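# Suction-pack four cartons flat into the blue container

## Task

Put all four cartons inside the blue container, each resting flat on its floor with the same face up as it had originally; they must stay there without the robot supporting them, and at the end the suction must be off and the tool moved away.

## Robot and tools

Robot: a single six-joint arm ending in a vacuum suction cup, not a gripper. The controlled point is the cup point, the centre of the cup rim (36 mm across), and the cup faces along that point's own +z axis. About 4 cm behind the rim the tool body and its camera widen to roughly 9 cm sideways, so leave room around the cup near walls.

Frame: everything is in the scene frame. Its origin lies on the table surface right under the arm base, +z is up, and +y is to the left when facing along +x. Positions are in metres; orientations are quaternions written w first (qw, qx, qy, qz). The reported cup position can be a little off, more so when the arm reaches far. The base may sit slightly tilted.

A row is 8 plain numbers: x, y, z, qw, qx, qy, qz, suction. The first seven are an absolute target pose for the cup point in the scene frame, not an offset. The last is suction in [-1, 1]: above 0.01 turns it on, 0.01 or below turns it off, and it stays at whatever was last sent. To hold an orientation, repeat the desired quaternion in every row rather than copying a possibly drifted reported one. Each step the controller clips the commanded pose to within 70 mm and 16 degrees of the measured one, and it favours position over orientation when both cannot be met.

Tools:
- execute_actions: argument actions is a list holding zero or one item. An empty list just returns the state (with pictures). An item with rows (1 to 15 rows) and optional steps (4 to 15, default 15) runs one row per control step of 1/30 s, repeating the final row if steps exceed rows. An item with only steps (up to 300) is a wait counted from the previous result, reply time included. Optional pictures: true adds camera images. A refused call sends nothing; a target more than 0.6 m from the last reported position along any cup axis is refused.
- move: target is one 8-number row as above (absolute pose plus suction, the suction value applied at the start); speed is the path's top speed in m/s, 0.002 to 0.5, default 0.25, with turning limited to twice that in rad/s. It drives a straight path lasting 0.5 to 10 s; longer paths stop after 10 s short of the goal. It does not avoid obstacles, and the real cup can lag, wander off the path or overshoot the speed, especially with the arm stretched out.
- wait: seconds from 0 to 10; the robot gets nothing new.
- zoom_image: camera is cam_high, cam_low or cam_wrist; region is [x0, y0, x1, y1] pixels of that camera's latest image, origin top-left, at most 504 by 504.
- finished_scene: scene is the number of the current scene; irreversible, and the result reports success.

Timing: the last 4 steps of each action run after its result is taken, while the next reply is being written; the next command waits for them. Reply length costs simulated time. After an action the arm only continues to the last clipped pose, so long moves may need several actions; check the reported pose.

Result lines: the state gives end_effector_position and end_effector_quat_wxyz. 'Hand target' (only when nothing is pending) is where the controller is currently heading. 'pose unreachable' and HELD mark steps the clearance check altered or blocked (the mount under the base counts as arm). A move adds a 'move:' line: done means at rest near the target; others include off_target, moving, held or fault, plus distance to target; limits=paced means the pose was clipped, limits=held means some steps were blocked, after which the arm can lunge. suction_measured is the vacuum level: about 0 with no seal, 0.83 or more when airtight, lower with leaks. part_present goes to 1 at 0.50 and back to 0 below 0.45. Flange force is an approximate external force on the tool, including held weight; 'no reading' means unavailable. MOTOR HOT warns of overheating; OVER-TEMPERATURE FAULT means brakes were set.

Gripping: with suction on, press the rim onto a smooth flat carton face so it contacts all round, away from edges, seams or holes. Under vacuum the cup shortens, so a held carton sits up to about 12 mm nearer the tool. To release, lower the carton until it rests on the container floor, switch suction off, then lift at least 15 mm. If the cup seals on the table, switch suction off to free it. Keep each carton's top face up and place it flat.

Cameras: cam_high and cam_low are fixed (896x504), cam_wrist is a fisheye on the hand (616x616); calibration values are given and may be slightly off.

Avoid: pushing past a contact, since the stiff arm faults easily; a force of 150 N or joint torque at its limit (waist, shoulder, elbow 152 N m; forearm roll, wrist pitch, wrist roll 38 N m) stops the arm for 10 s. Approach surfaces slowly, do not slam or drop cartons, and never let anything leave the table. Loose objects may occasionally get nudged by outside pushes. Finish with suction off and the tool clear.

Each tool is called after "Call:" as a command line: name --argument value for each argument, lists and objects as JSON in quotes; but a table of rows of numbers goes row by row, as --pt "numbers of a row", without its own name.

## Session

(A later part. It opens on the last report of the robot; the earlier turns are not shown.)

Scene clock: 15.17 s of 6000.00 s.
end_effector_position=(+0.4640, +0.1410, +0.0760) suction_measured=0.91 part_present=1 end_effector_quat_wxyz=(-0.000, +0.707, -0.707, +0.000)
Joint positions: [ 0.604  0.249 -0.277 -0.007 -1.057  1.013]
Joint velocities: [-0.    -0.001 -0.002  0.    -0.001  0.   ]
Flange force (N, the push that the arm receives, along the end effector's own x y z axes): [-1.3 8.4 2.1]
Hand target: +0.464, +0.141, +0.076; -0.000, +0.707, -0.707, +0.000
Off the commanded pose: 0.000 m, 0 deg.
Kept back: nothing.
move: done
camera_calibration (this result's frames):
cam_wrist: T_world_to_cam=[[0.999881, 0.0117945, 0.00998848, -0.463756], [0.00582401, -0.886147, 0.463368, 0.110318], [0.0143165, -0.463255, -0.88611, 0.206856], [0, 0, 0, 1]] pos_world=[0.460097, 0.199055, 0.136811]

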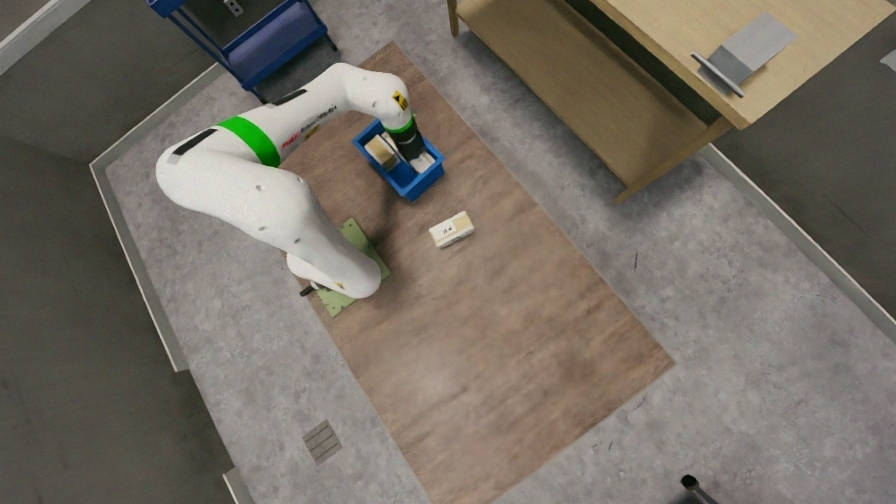

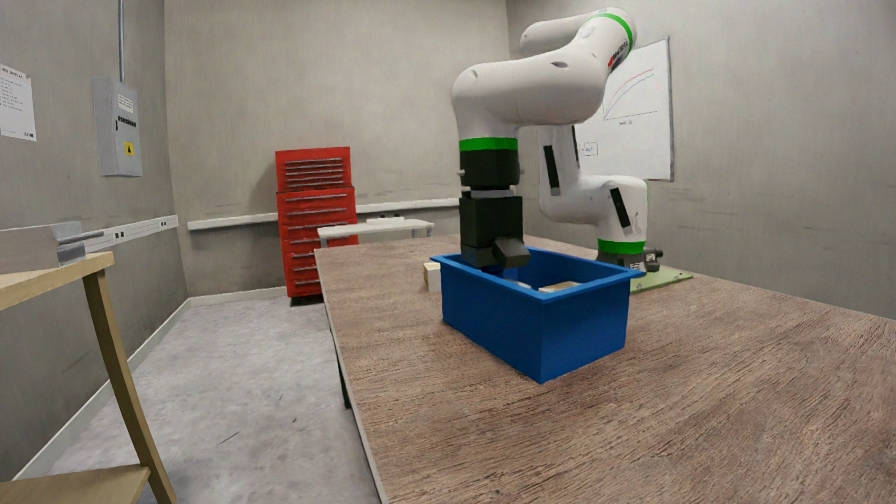

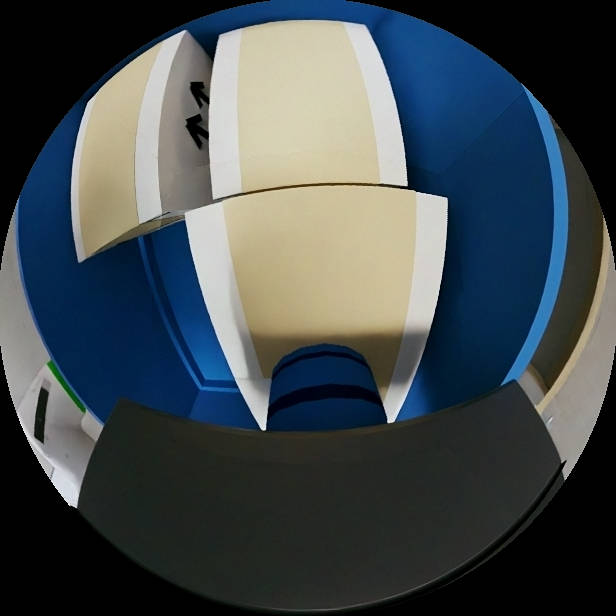

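Call:
move --target '[0.464,0.141,0.0695,0,-0.707,0.707,0,1]' --speed 0.01

Call:
move --target '[0.464,0.141,0.0695,0,-0.707,0.707,0,0]'

Call:
move --target '[0.464,0.141,0.17,0,-0.707,0.707,0,0]' --speed 0.1

Call:
move --target '[0.39,0.06,0.24,0,-0.737,0.676,0,0]'

Scene clock: 16.27 s of 6000.00 s.
end_effector_position=(+0.4640, +0.1409, +0.0695) suction_measured=0.91 part_present=1 end_effector_quat_wxyz=(+0.000, +0.707, -0.707, +0.000)
Joint positions: [ 0.604  0.257 -0.284 -0.008 -1.042  1.013]
Joint velocities: [ 0.    -0.    -0.001  0.001 -0.001  0.001]
Flange force (N, the push that the arm receives, along the end effector's own x y z axes): [-1.5 8.4 1.7]
Hand target: +0.464, +0.141, +0.069; +0.000, +0.707, -0.707, +0.000
Off the commanded pose: 0.000 m, 0 deg.
Kept back: nothing.
move: done
camera_calibration (this result's frames):
cam_wrist: T_world_to_cam=[[0.999883, 0.0116442, 0.00993637, -0.46367], [0.00571501, -0.886148, 0.463367, 0.113333], [0.0142006, -0.463256, -0.886111, 0.201151], [0, 0, 0, 1]] pos_world=[0.460111, 0.199014, 0.130334]

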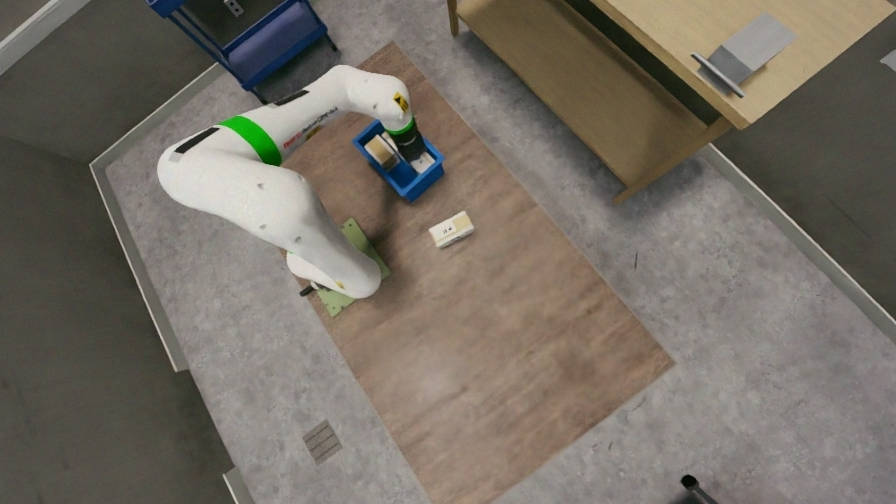

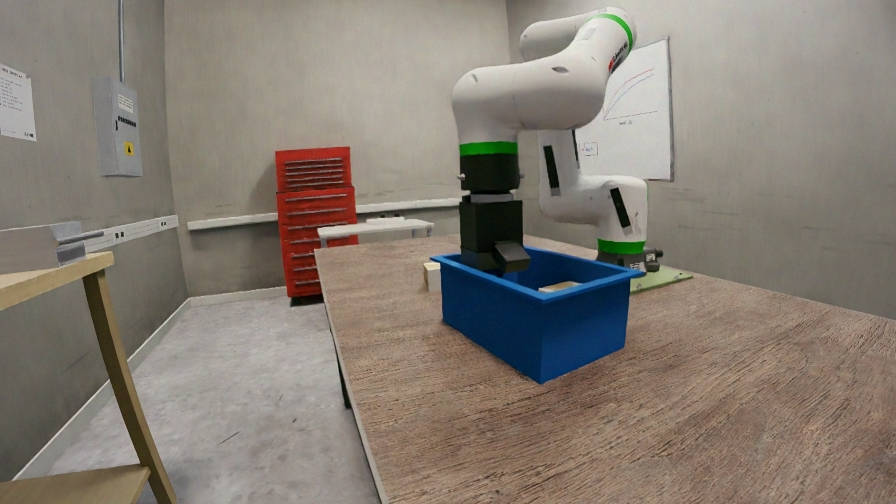

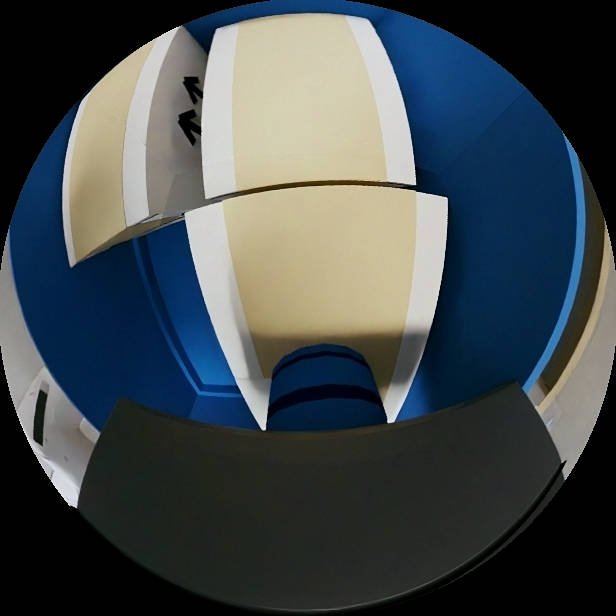

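Scene clock: 16.97 s of 6000.00 s.
end_effector_position=(+0.4640, +0.1410, +0.0695) suction_measured=0.00 part_present=0 end_effector_quat_wxyz=(+0.000, +0.707, -0.707, +0.000)
Joint positions: [ 0.604  0.257 -0.284 -0.008 -1.042  1.013]
Joint velocities: [-0.  0. -0. -0.  0. -0.]
Flange force (N, the push that the arm receives, along the end effector's own x y z axes): [-0.1 8.9 -15.6]
Hand target: +0.464, +0.141, +0.070; +0.000, +0.707, -0.707, -0.000
Off the commanded pose: 0.000 m, 0 deg.
Kept back: nothing.
move: done
camera_calibration (this result's frames):
cam_wrist: T_world_to_cam=[[0.999881, 0.0117662, 0.00993234, -0.463667], [0.00582501, -0.886148, 0.463366, 0.113335], [0.0142536, -0.463253, -0.886112, 0.201151], [0, 0, 0, 1]] pos_world=[0.460085, 0.199071, 0.130332]

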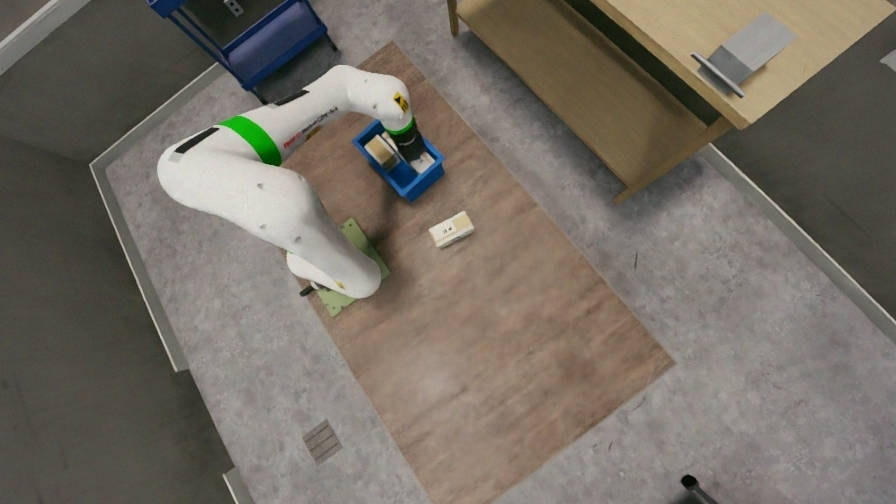

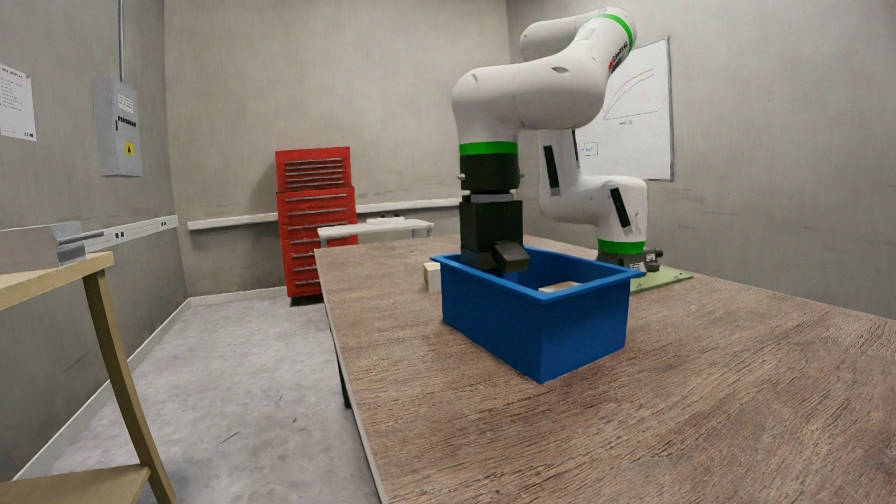

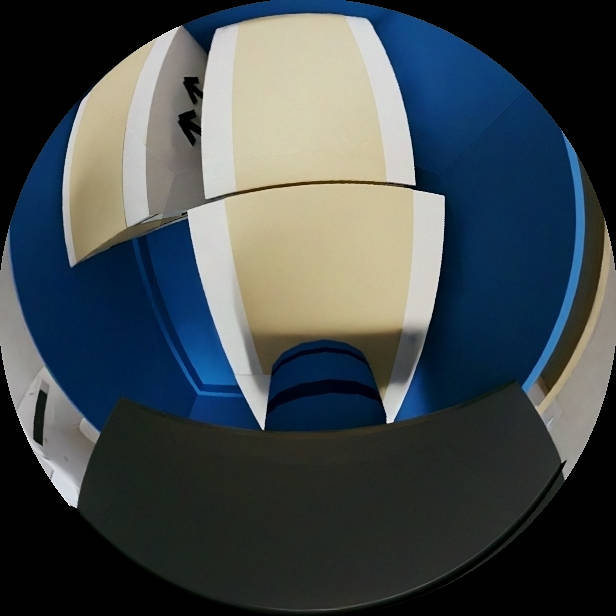

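Scene clock: 18.30 s of 6000.00 s.
end_effector_position=(+0.4640, +0.1411, +0.1701) suction_measured=0.00 part_present=0 end_effector_quat_wxyz=(-0.000, +0.707, -0.707, -0.000)
Joint positions: [ 0.603  0.157 -0.149 -0.007 -1.278  1.014]
Joint velocities: [-0.     0.     0.001 -0.    -0.     0.   ]
Flange force (N, the push that the arm receives, along the end effector's own x y z axes): [1.0 9.7 1.3]
Hand target: +0.464, +0.141, +0.170; -0.000, +0.707, -0.707, -0.000
Off the commanded pose: 0.000 m, 0 deg.
Kept back: nothing.
move: done
camera_calibration (this result's frames):
cam_wrist: T_world_to_cam=[[0.999874, 0.0124212, 0.00987923, -0.464752], [0.00643223, -0.886213, 0.463234, 0.0665279], [0.014509, -0.463112, -0.886181, 0.290193], [0, 0, 0, 1]] pos_world=[0.460055, 0.199123, 0.230937]

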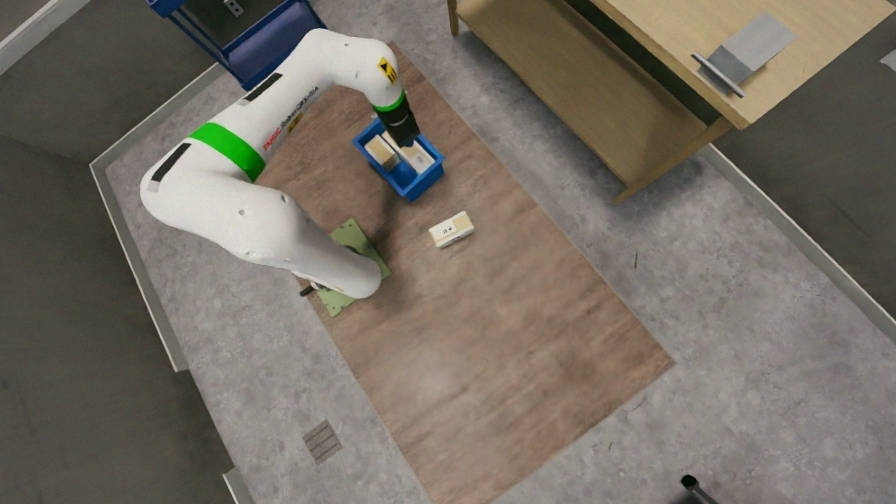

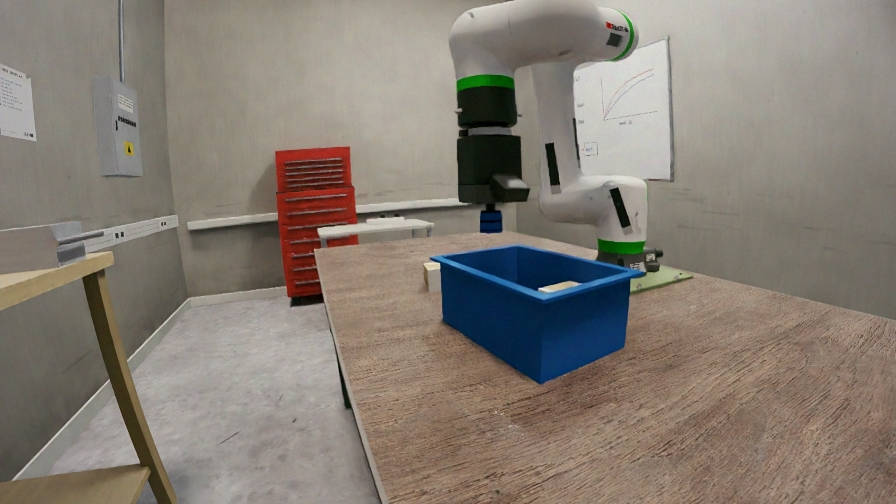

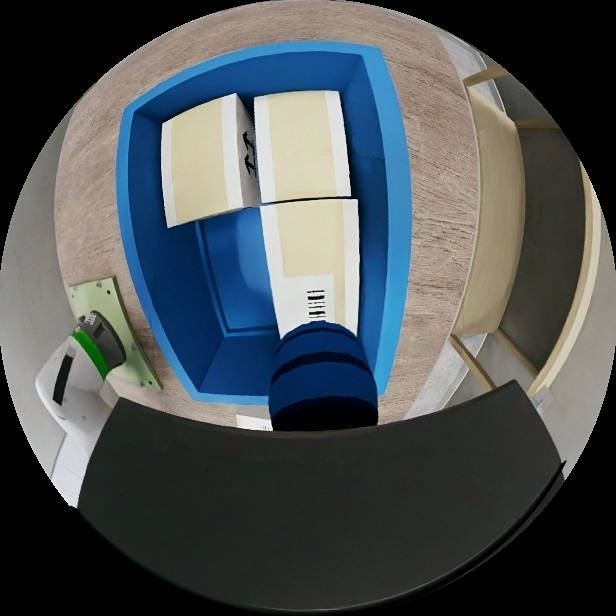

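Scene clock: 19.23 s of 6000.00 s.
end_effector_position=(+0.3901, +0.0600, +0.2401) suction_measured=0.00 part_present=0 end_effector_quat_wxyz=(+0.000, +0.737, -0.676, +0.000)
Joint positions: [ 0.523 -0.11  -0.252 -0.006 -1.442  1.178]
Joint velocities: [ 0.    -0.002  0.002 -0.    -0.     0.   ]
Flange force (N, the push that the arm receives, along the end effector's own x y z axes): [-1.0 4.2 -0.5]
Hand target: +0.390, +0.060, +0.240; -0.000, +0.737, -0.676, +0.000
Off the commanded pose: 0.000 m, 0 deg.
Kept back: nothing.
move: done
camera_calibration (this result's frames):
cam_wrist: T_world_to_cam=[[0.9951, 0.0983738, 0.00995275, -0.393805], [0.0825862, -0.882285, 0.463415, -0.0672239], [0.054369, -0.460322, -0.886086, 0.300034], [0, 0, 0, 1]] pos_world=[0.381114, 0.117542, 0.300928]

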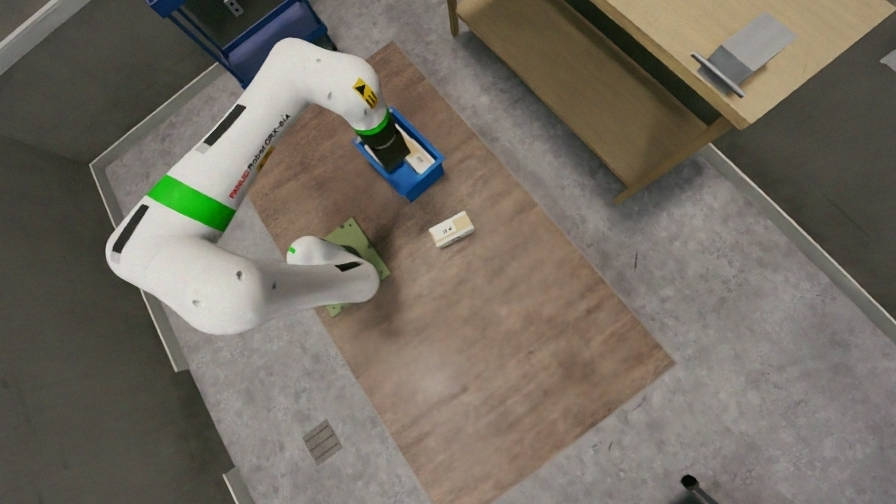

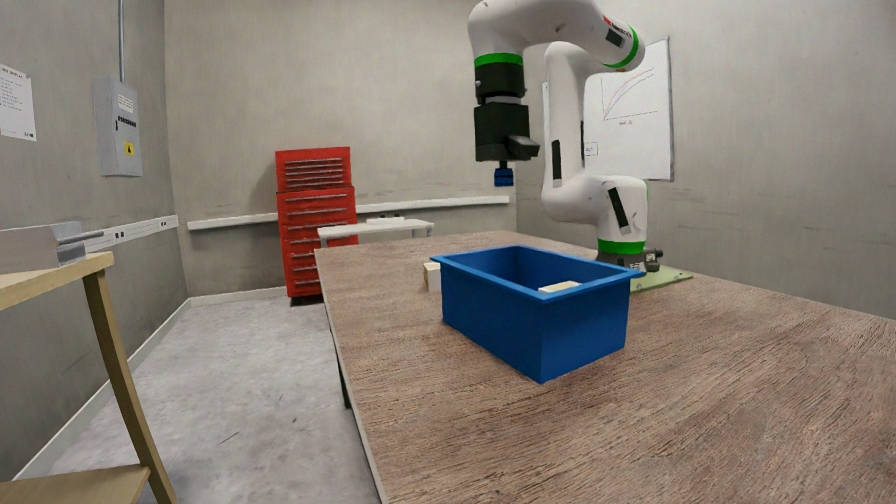

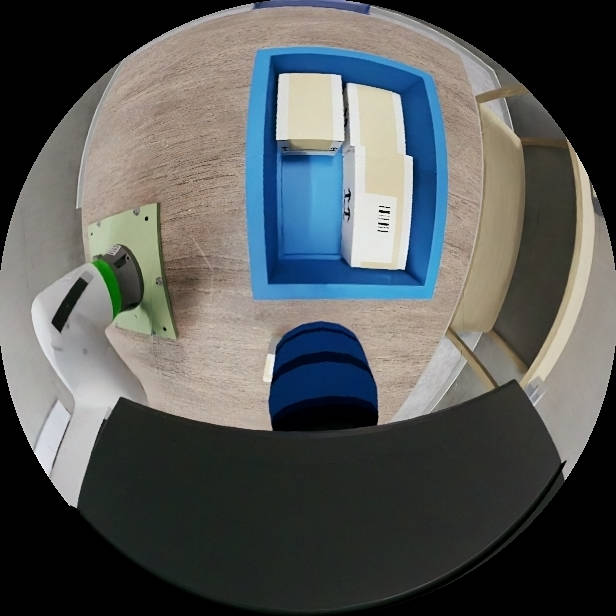

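Call:
move --target '[0.41,-0.152,0.16,0,0.078,0.997,0,0]'

Scene clock: 23.43 s of 6000.00 s.
end_effector_position=(+0.4105, -0.1526, +0.1599) suction_measured=0.00 part_present=0 end_effector_quat_wxyz=(+0.001, +0.078, +0.997, -0.000)
Joint positions: [-0.009  0.045 -0.297  0.003 -1.241 -0.106]
Joint velocities: [-0.001 -0.     0.001  0.     0.    -0.   ]
Flange force (N, the push that the arm receives, along the end effector's own x y z axes): [6.4 2.7 1.2]
Hand target: +0.410, -0.153, +0.160; +0.001, +0.078, +0.997, -0.000
Off the commanded pose: 0.001 m, 0 deg.
Kept back: nothing.
move: done
camera_calibration (this result's frames):
cam_wrist: T_world_to_cam=[[-0.14442, -0.98946, 0.0105373, -0.0907828], [-0.877016, 0.132925, 0.461708, 0.329768], [-0.458242, 0.0574383, -0.88697, 0.419571], [0, 0, 0, 1]] pos_world=[0.468366, -0.15776, 0.220847]

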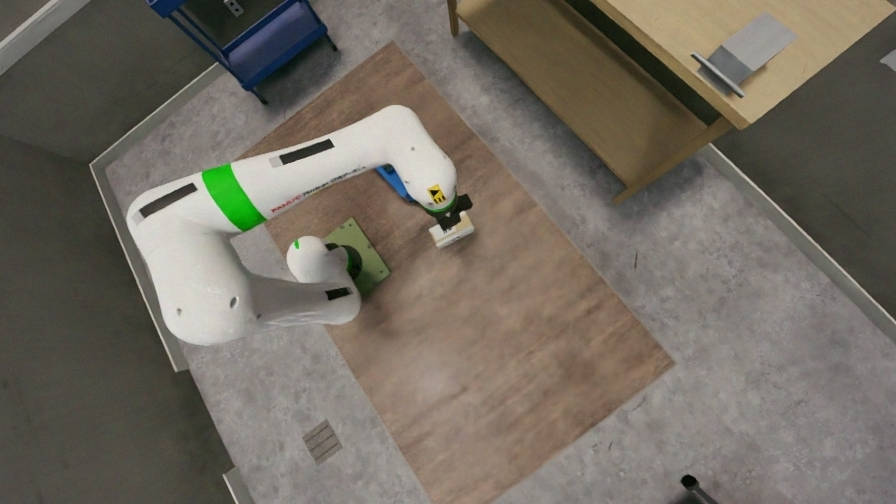

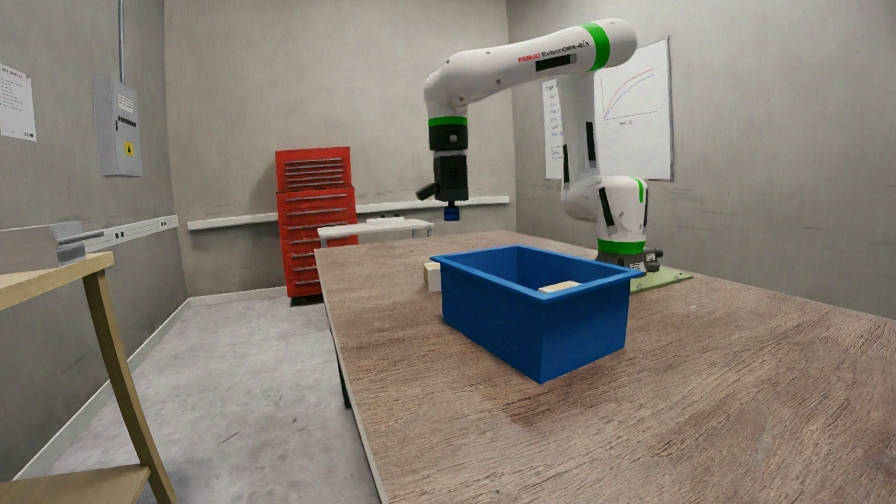

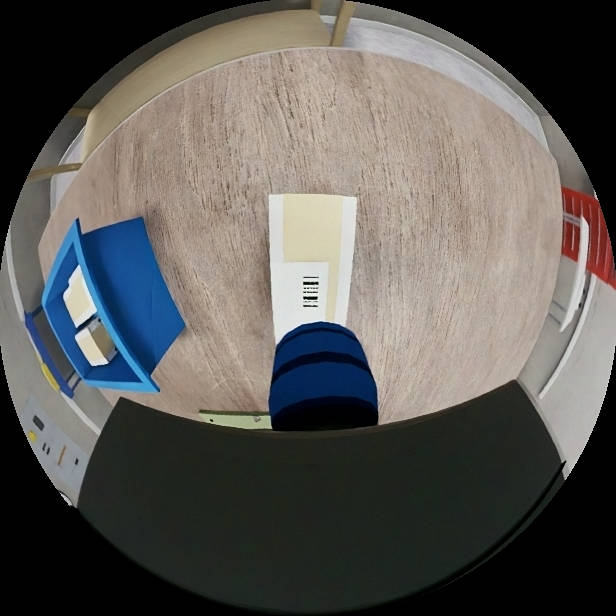

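Call:
move --target '[0.41,-0.152,0.09,0,0.087,0.996,0,0]' --speed 0.1

Call:
move --target '[0.41,-0.152,0.07,0,0.087,0.996,0,1]' --speed 0.02

Scene clock: 24.70 s of 6000.00 s.
end_effector_position=(+0.4100, -0.1520, +0.0900) suction_measured=0.00 part_present=0 end_effector_quat_wxyz=(+0.000, +0.087, +0.996, -0.000)
Joint positions: [-0.009  0.118 -0.397  0.002 -1.07  -0.124]
Joint velocities: [ 0.    -0.     0.     0.    -0.001  0.   ]
Flange force (N, the push that the arm receives, along the end effector's own x y z axes): [8.0 2.8 -0.3]
Hand target: +0.410, -0.152, +0.090; +0.000, +0.087, +0.996, -0.000
Off the commanded pose: 0.000 m, 0 deg.
Kept back: nothing.
move: done
camera_calibration (this result's frames):
cam_wrist: T_world_to_cam=[[-0.162317, -0.986688, 0.00996881, -0.0817137], [-0.87369, 0.148409, 0.463292, 0.362383], [-0.458605, 0.0664908, -0.886149, 0.358715], [0, 0, 0, 1]] pos_world=[0.467856, -0.158258, 0.150801]

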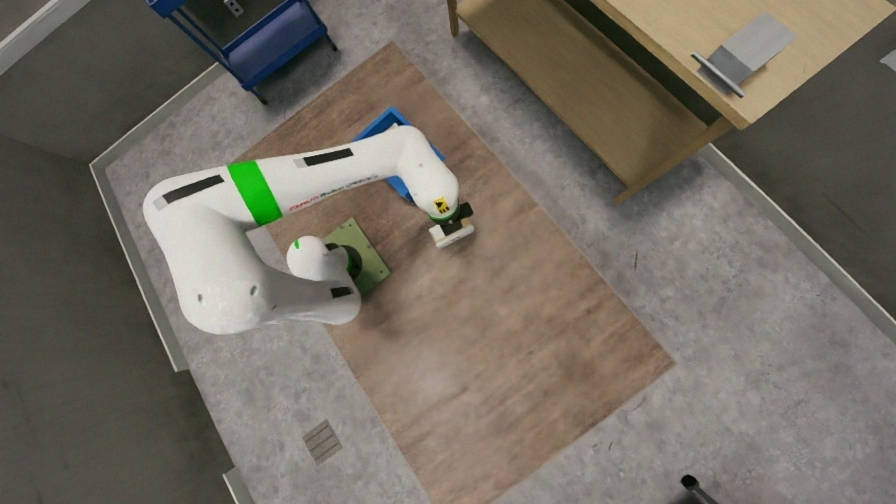

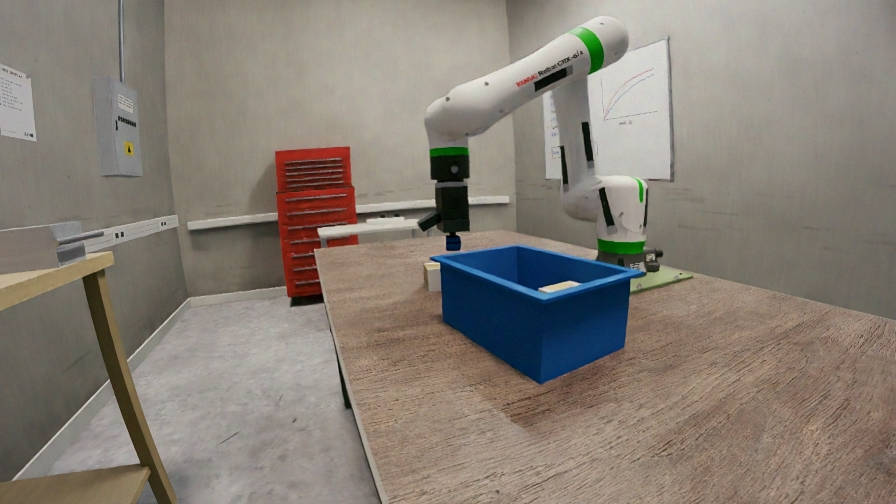

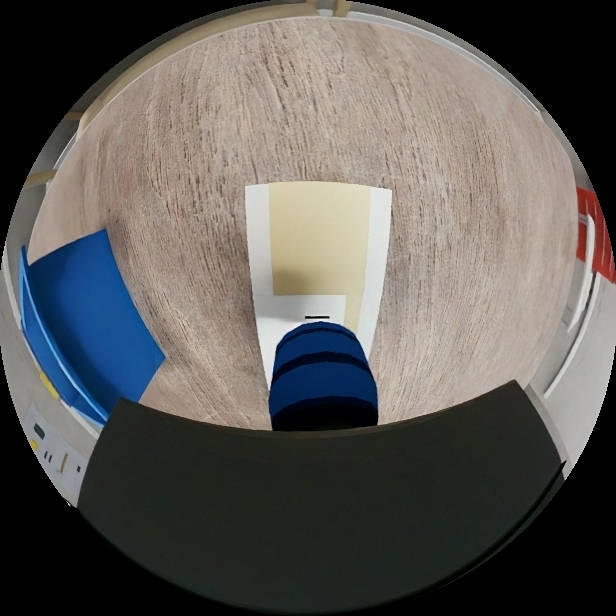

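Scene clock: 25.93 s of 6000.00 s.
end_effector_position=(+0.4100, -0.1520, +0.0700) suction_measured=0.00 part_present=0 end_effector_quat_wxyz=(+0.000, +0.087, +0.996, -0.000)
Joint positions: [-0.009  0.144 -0.42   0.002 -1.02  -0.124]
Joint velocities: [ 0.001 -0.    -0.     0.001 -0.    -0.   ]
Flange force (N, the push that the arm receives, along the end effector's own x y z axes): [6.3 2.4 -0.5]
Hand target: +0.410, -0.152, +0.070; +0.000, +0.087, +0.996, -0.000
Off the commanded pose: 0.000 m, 0 deg.
Kept back: nothing.
move: done
camera_calibration (this result's frames):
cam_wrist: T_world_to_cam=[[-0.161824, -0.986769, 0.00998953, -0.0816968], [-0.873747, 0.147979, 0.463324, 0.371611], [-0.458672, 0.0662485, -0.886133, 0.341021], [0, 0, 0, 1]] pos_world=[0.46789, -0.158199, 0.13083]

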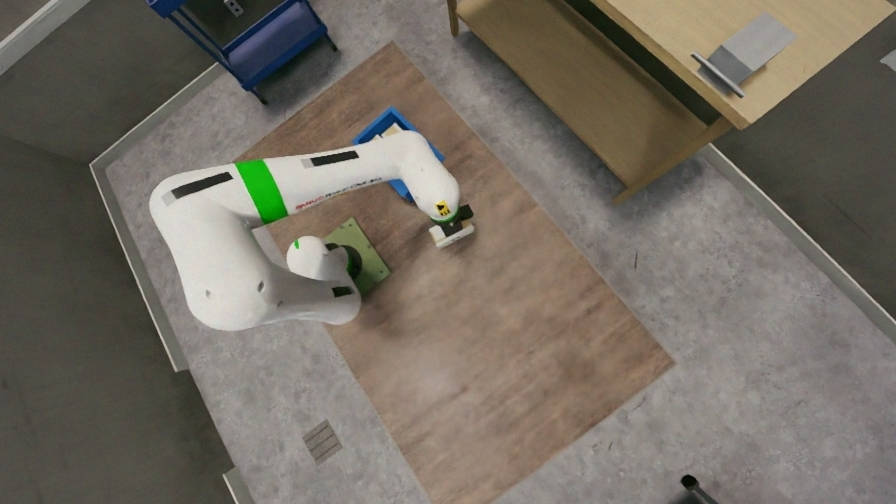

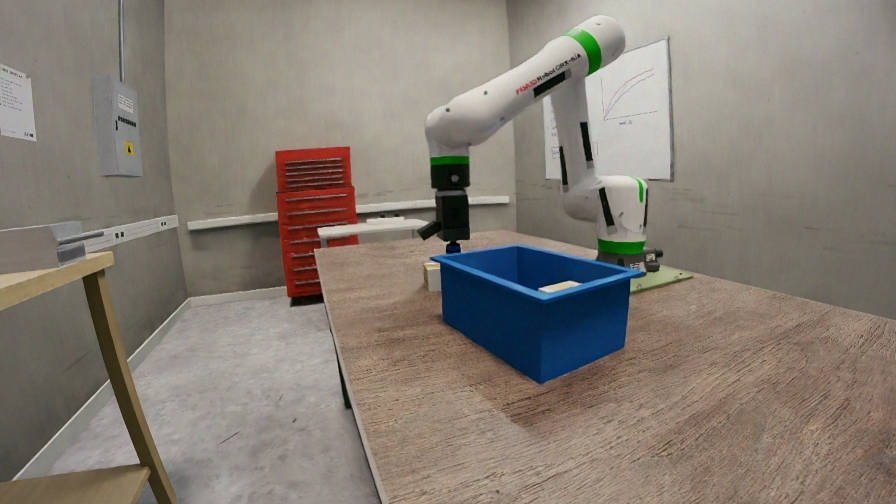

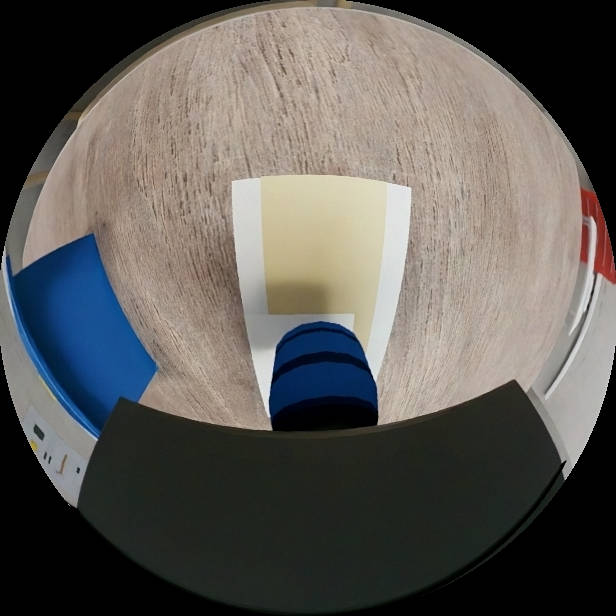

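Call:
move --target '[0.41,-0.152,0.06,0,0.087,0.996,0,1]' --speed 0.02

Scene clock: 26.90 s of 6000.00 s.
end_effector_position=(+0.4100, -0.1520, +0.0600) suction_measured=0.00 part_present=0 end_effector_quat_wxyz=(+0.000, +0.087, +0.996, -0.000)
Joint positions: [-0.009  0.159 -0.431  0.002 -0.995 -0.124]
Joint velocities: [ 0.     0.001  0.    -0.     0.     0.   ]
Flange force (N, the push that the arm receives, along the end effector's own x y z axes): [6.6 2.6 -0.1]
Hand target: +0.410, -0.152, +0.060; +0.000, +0.087, +0.996, -0.000
Off the commanded pose: 0.000 m, 0 deg.
Kept back: nothing.
move: done
camera_calibration (this result's frames):
cam_wrist: T_world_to_cam=[[-0.16183, -0.986768, 0.00997073, -0.081623], [-0.873746, 0.147976, 0.463326, 0.376237], [-0.458671, 0.0662682, -0.886132, 0.332169], [0, 0, 0, 1]] pos_world=[0.467882, -0.158229, 0.120839]

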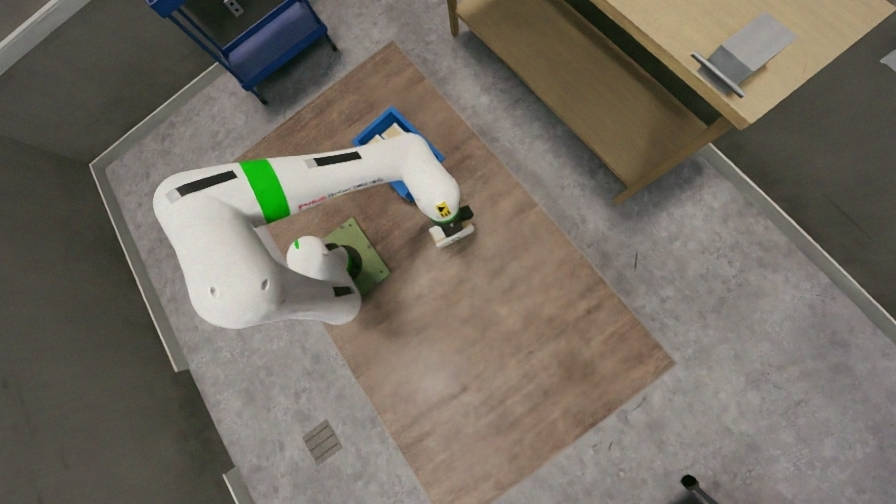

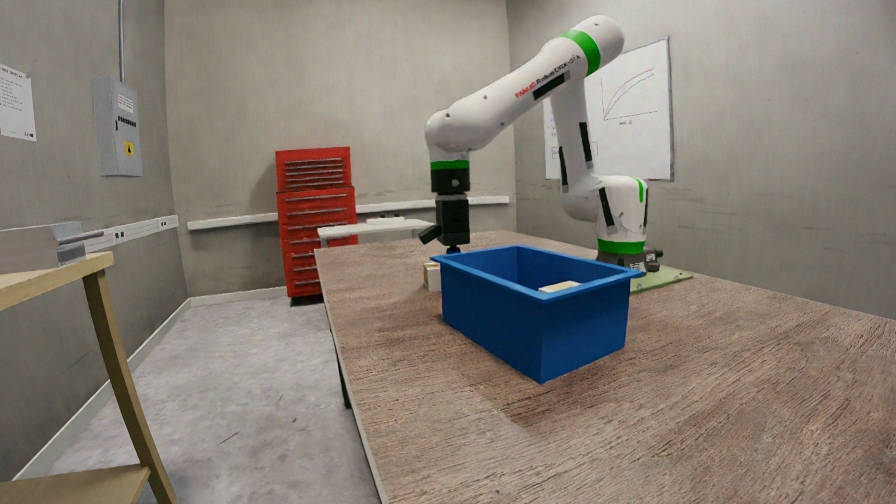

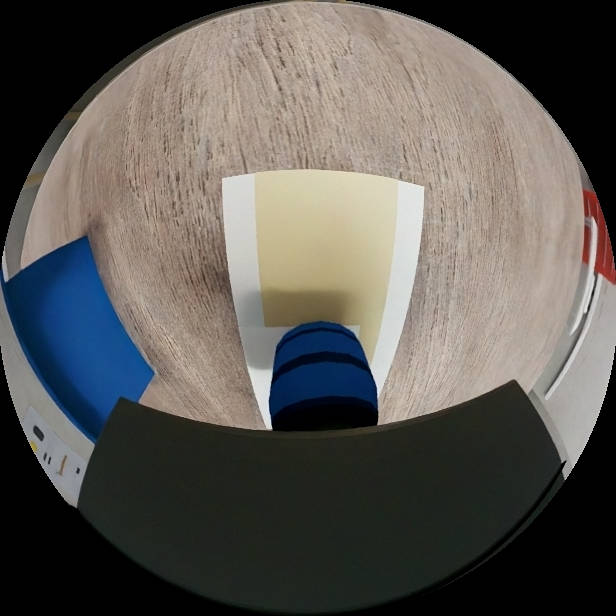

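Call:
move --target '[0.41,-0.152,0.052,0,0.087,0.996,0,1]' --speed 0.02

Scene clock: 27.83 s of 6000.00 s.
end_effector_position=(+0.4100, -0.1520, +0.0520) suction_measured=0.85 part_present=1 end_effector_quat_wxyz=(+0.000, +0.087, +0.996, -0.000)
Joint positions: [-0.009  0.171 -0.44   0.002 -0.974 -0.124]
Joint velocities: [0.    0.    0.002 0.001 0.002 0.   ]
Flange force (N, the push that the arm receives, along the end effector's own x y z axes): [6.7 2.9 1.9]
Hand target: +0.410, -0.152, +0.052; +0.000, +0.087, +0.996, -0.000
Off the commanded pose: 0.000 m, 0 deg.
Kept back: nothing.
move: done
camera_calibration (this result's frames):
cam_wrist: T_world_to_cam=[[-0.161835, -0.986768, 0.0099469, -0.0815361], [-0.87374, 0.147968, 0.463339, 0.379938], [-0.45868, 0.0662934, -0.886125, 0.325079], [0, 0, 0, 1]] pos_world=[0.467879, -0.158226, 0.112832]

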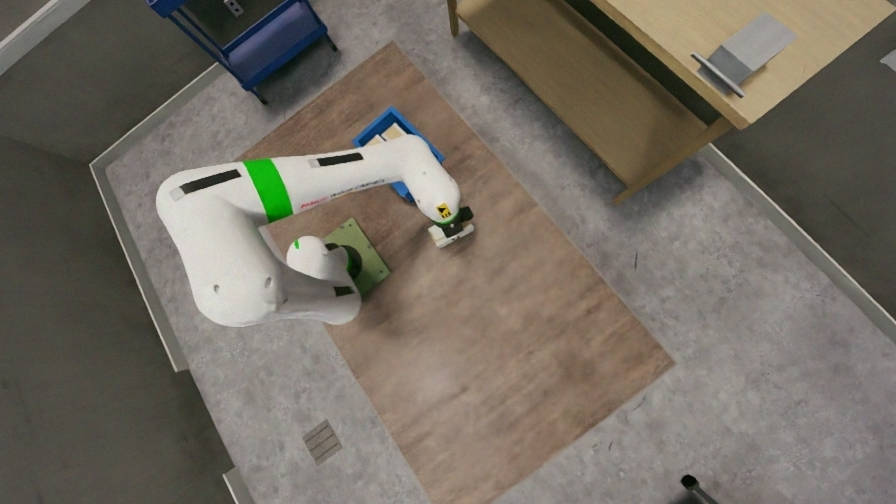

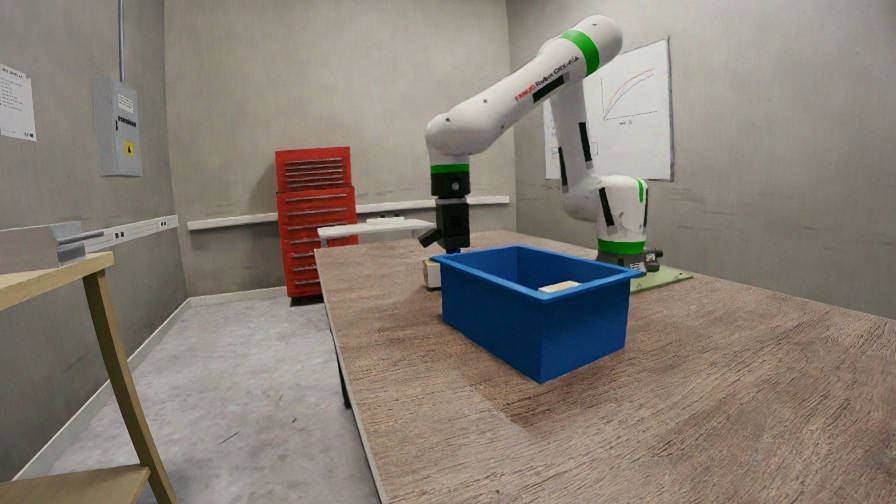

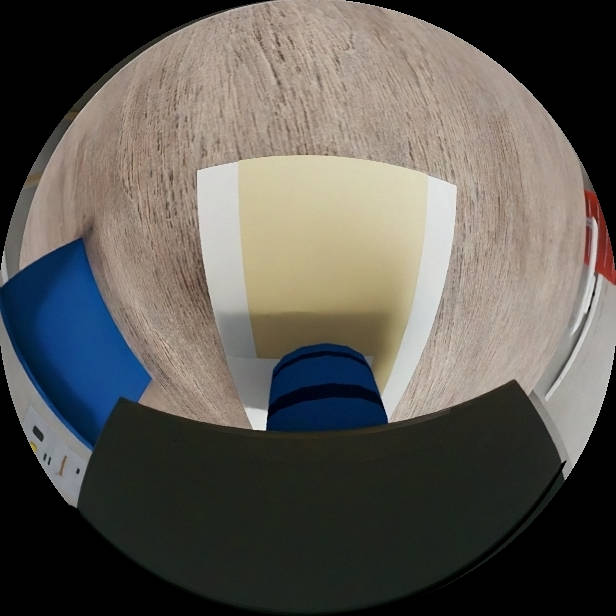

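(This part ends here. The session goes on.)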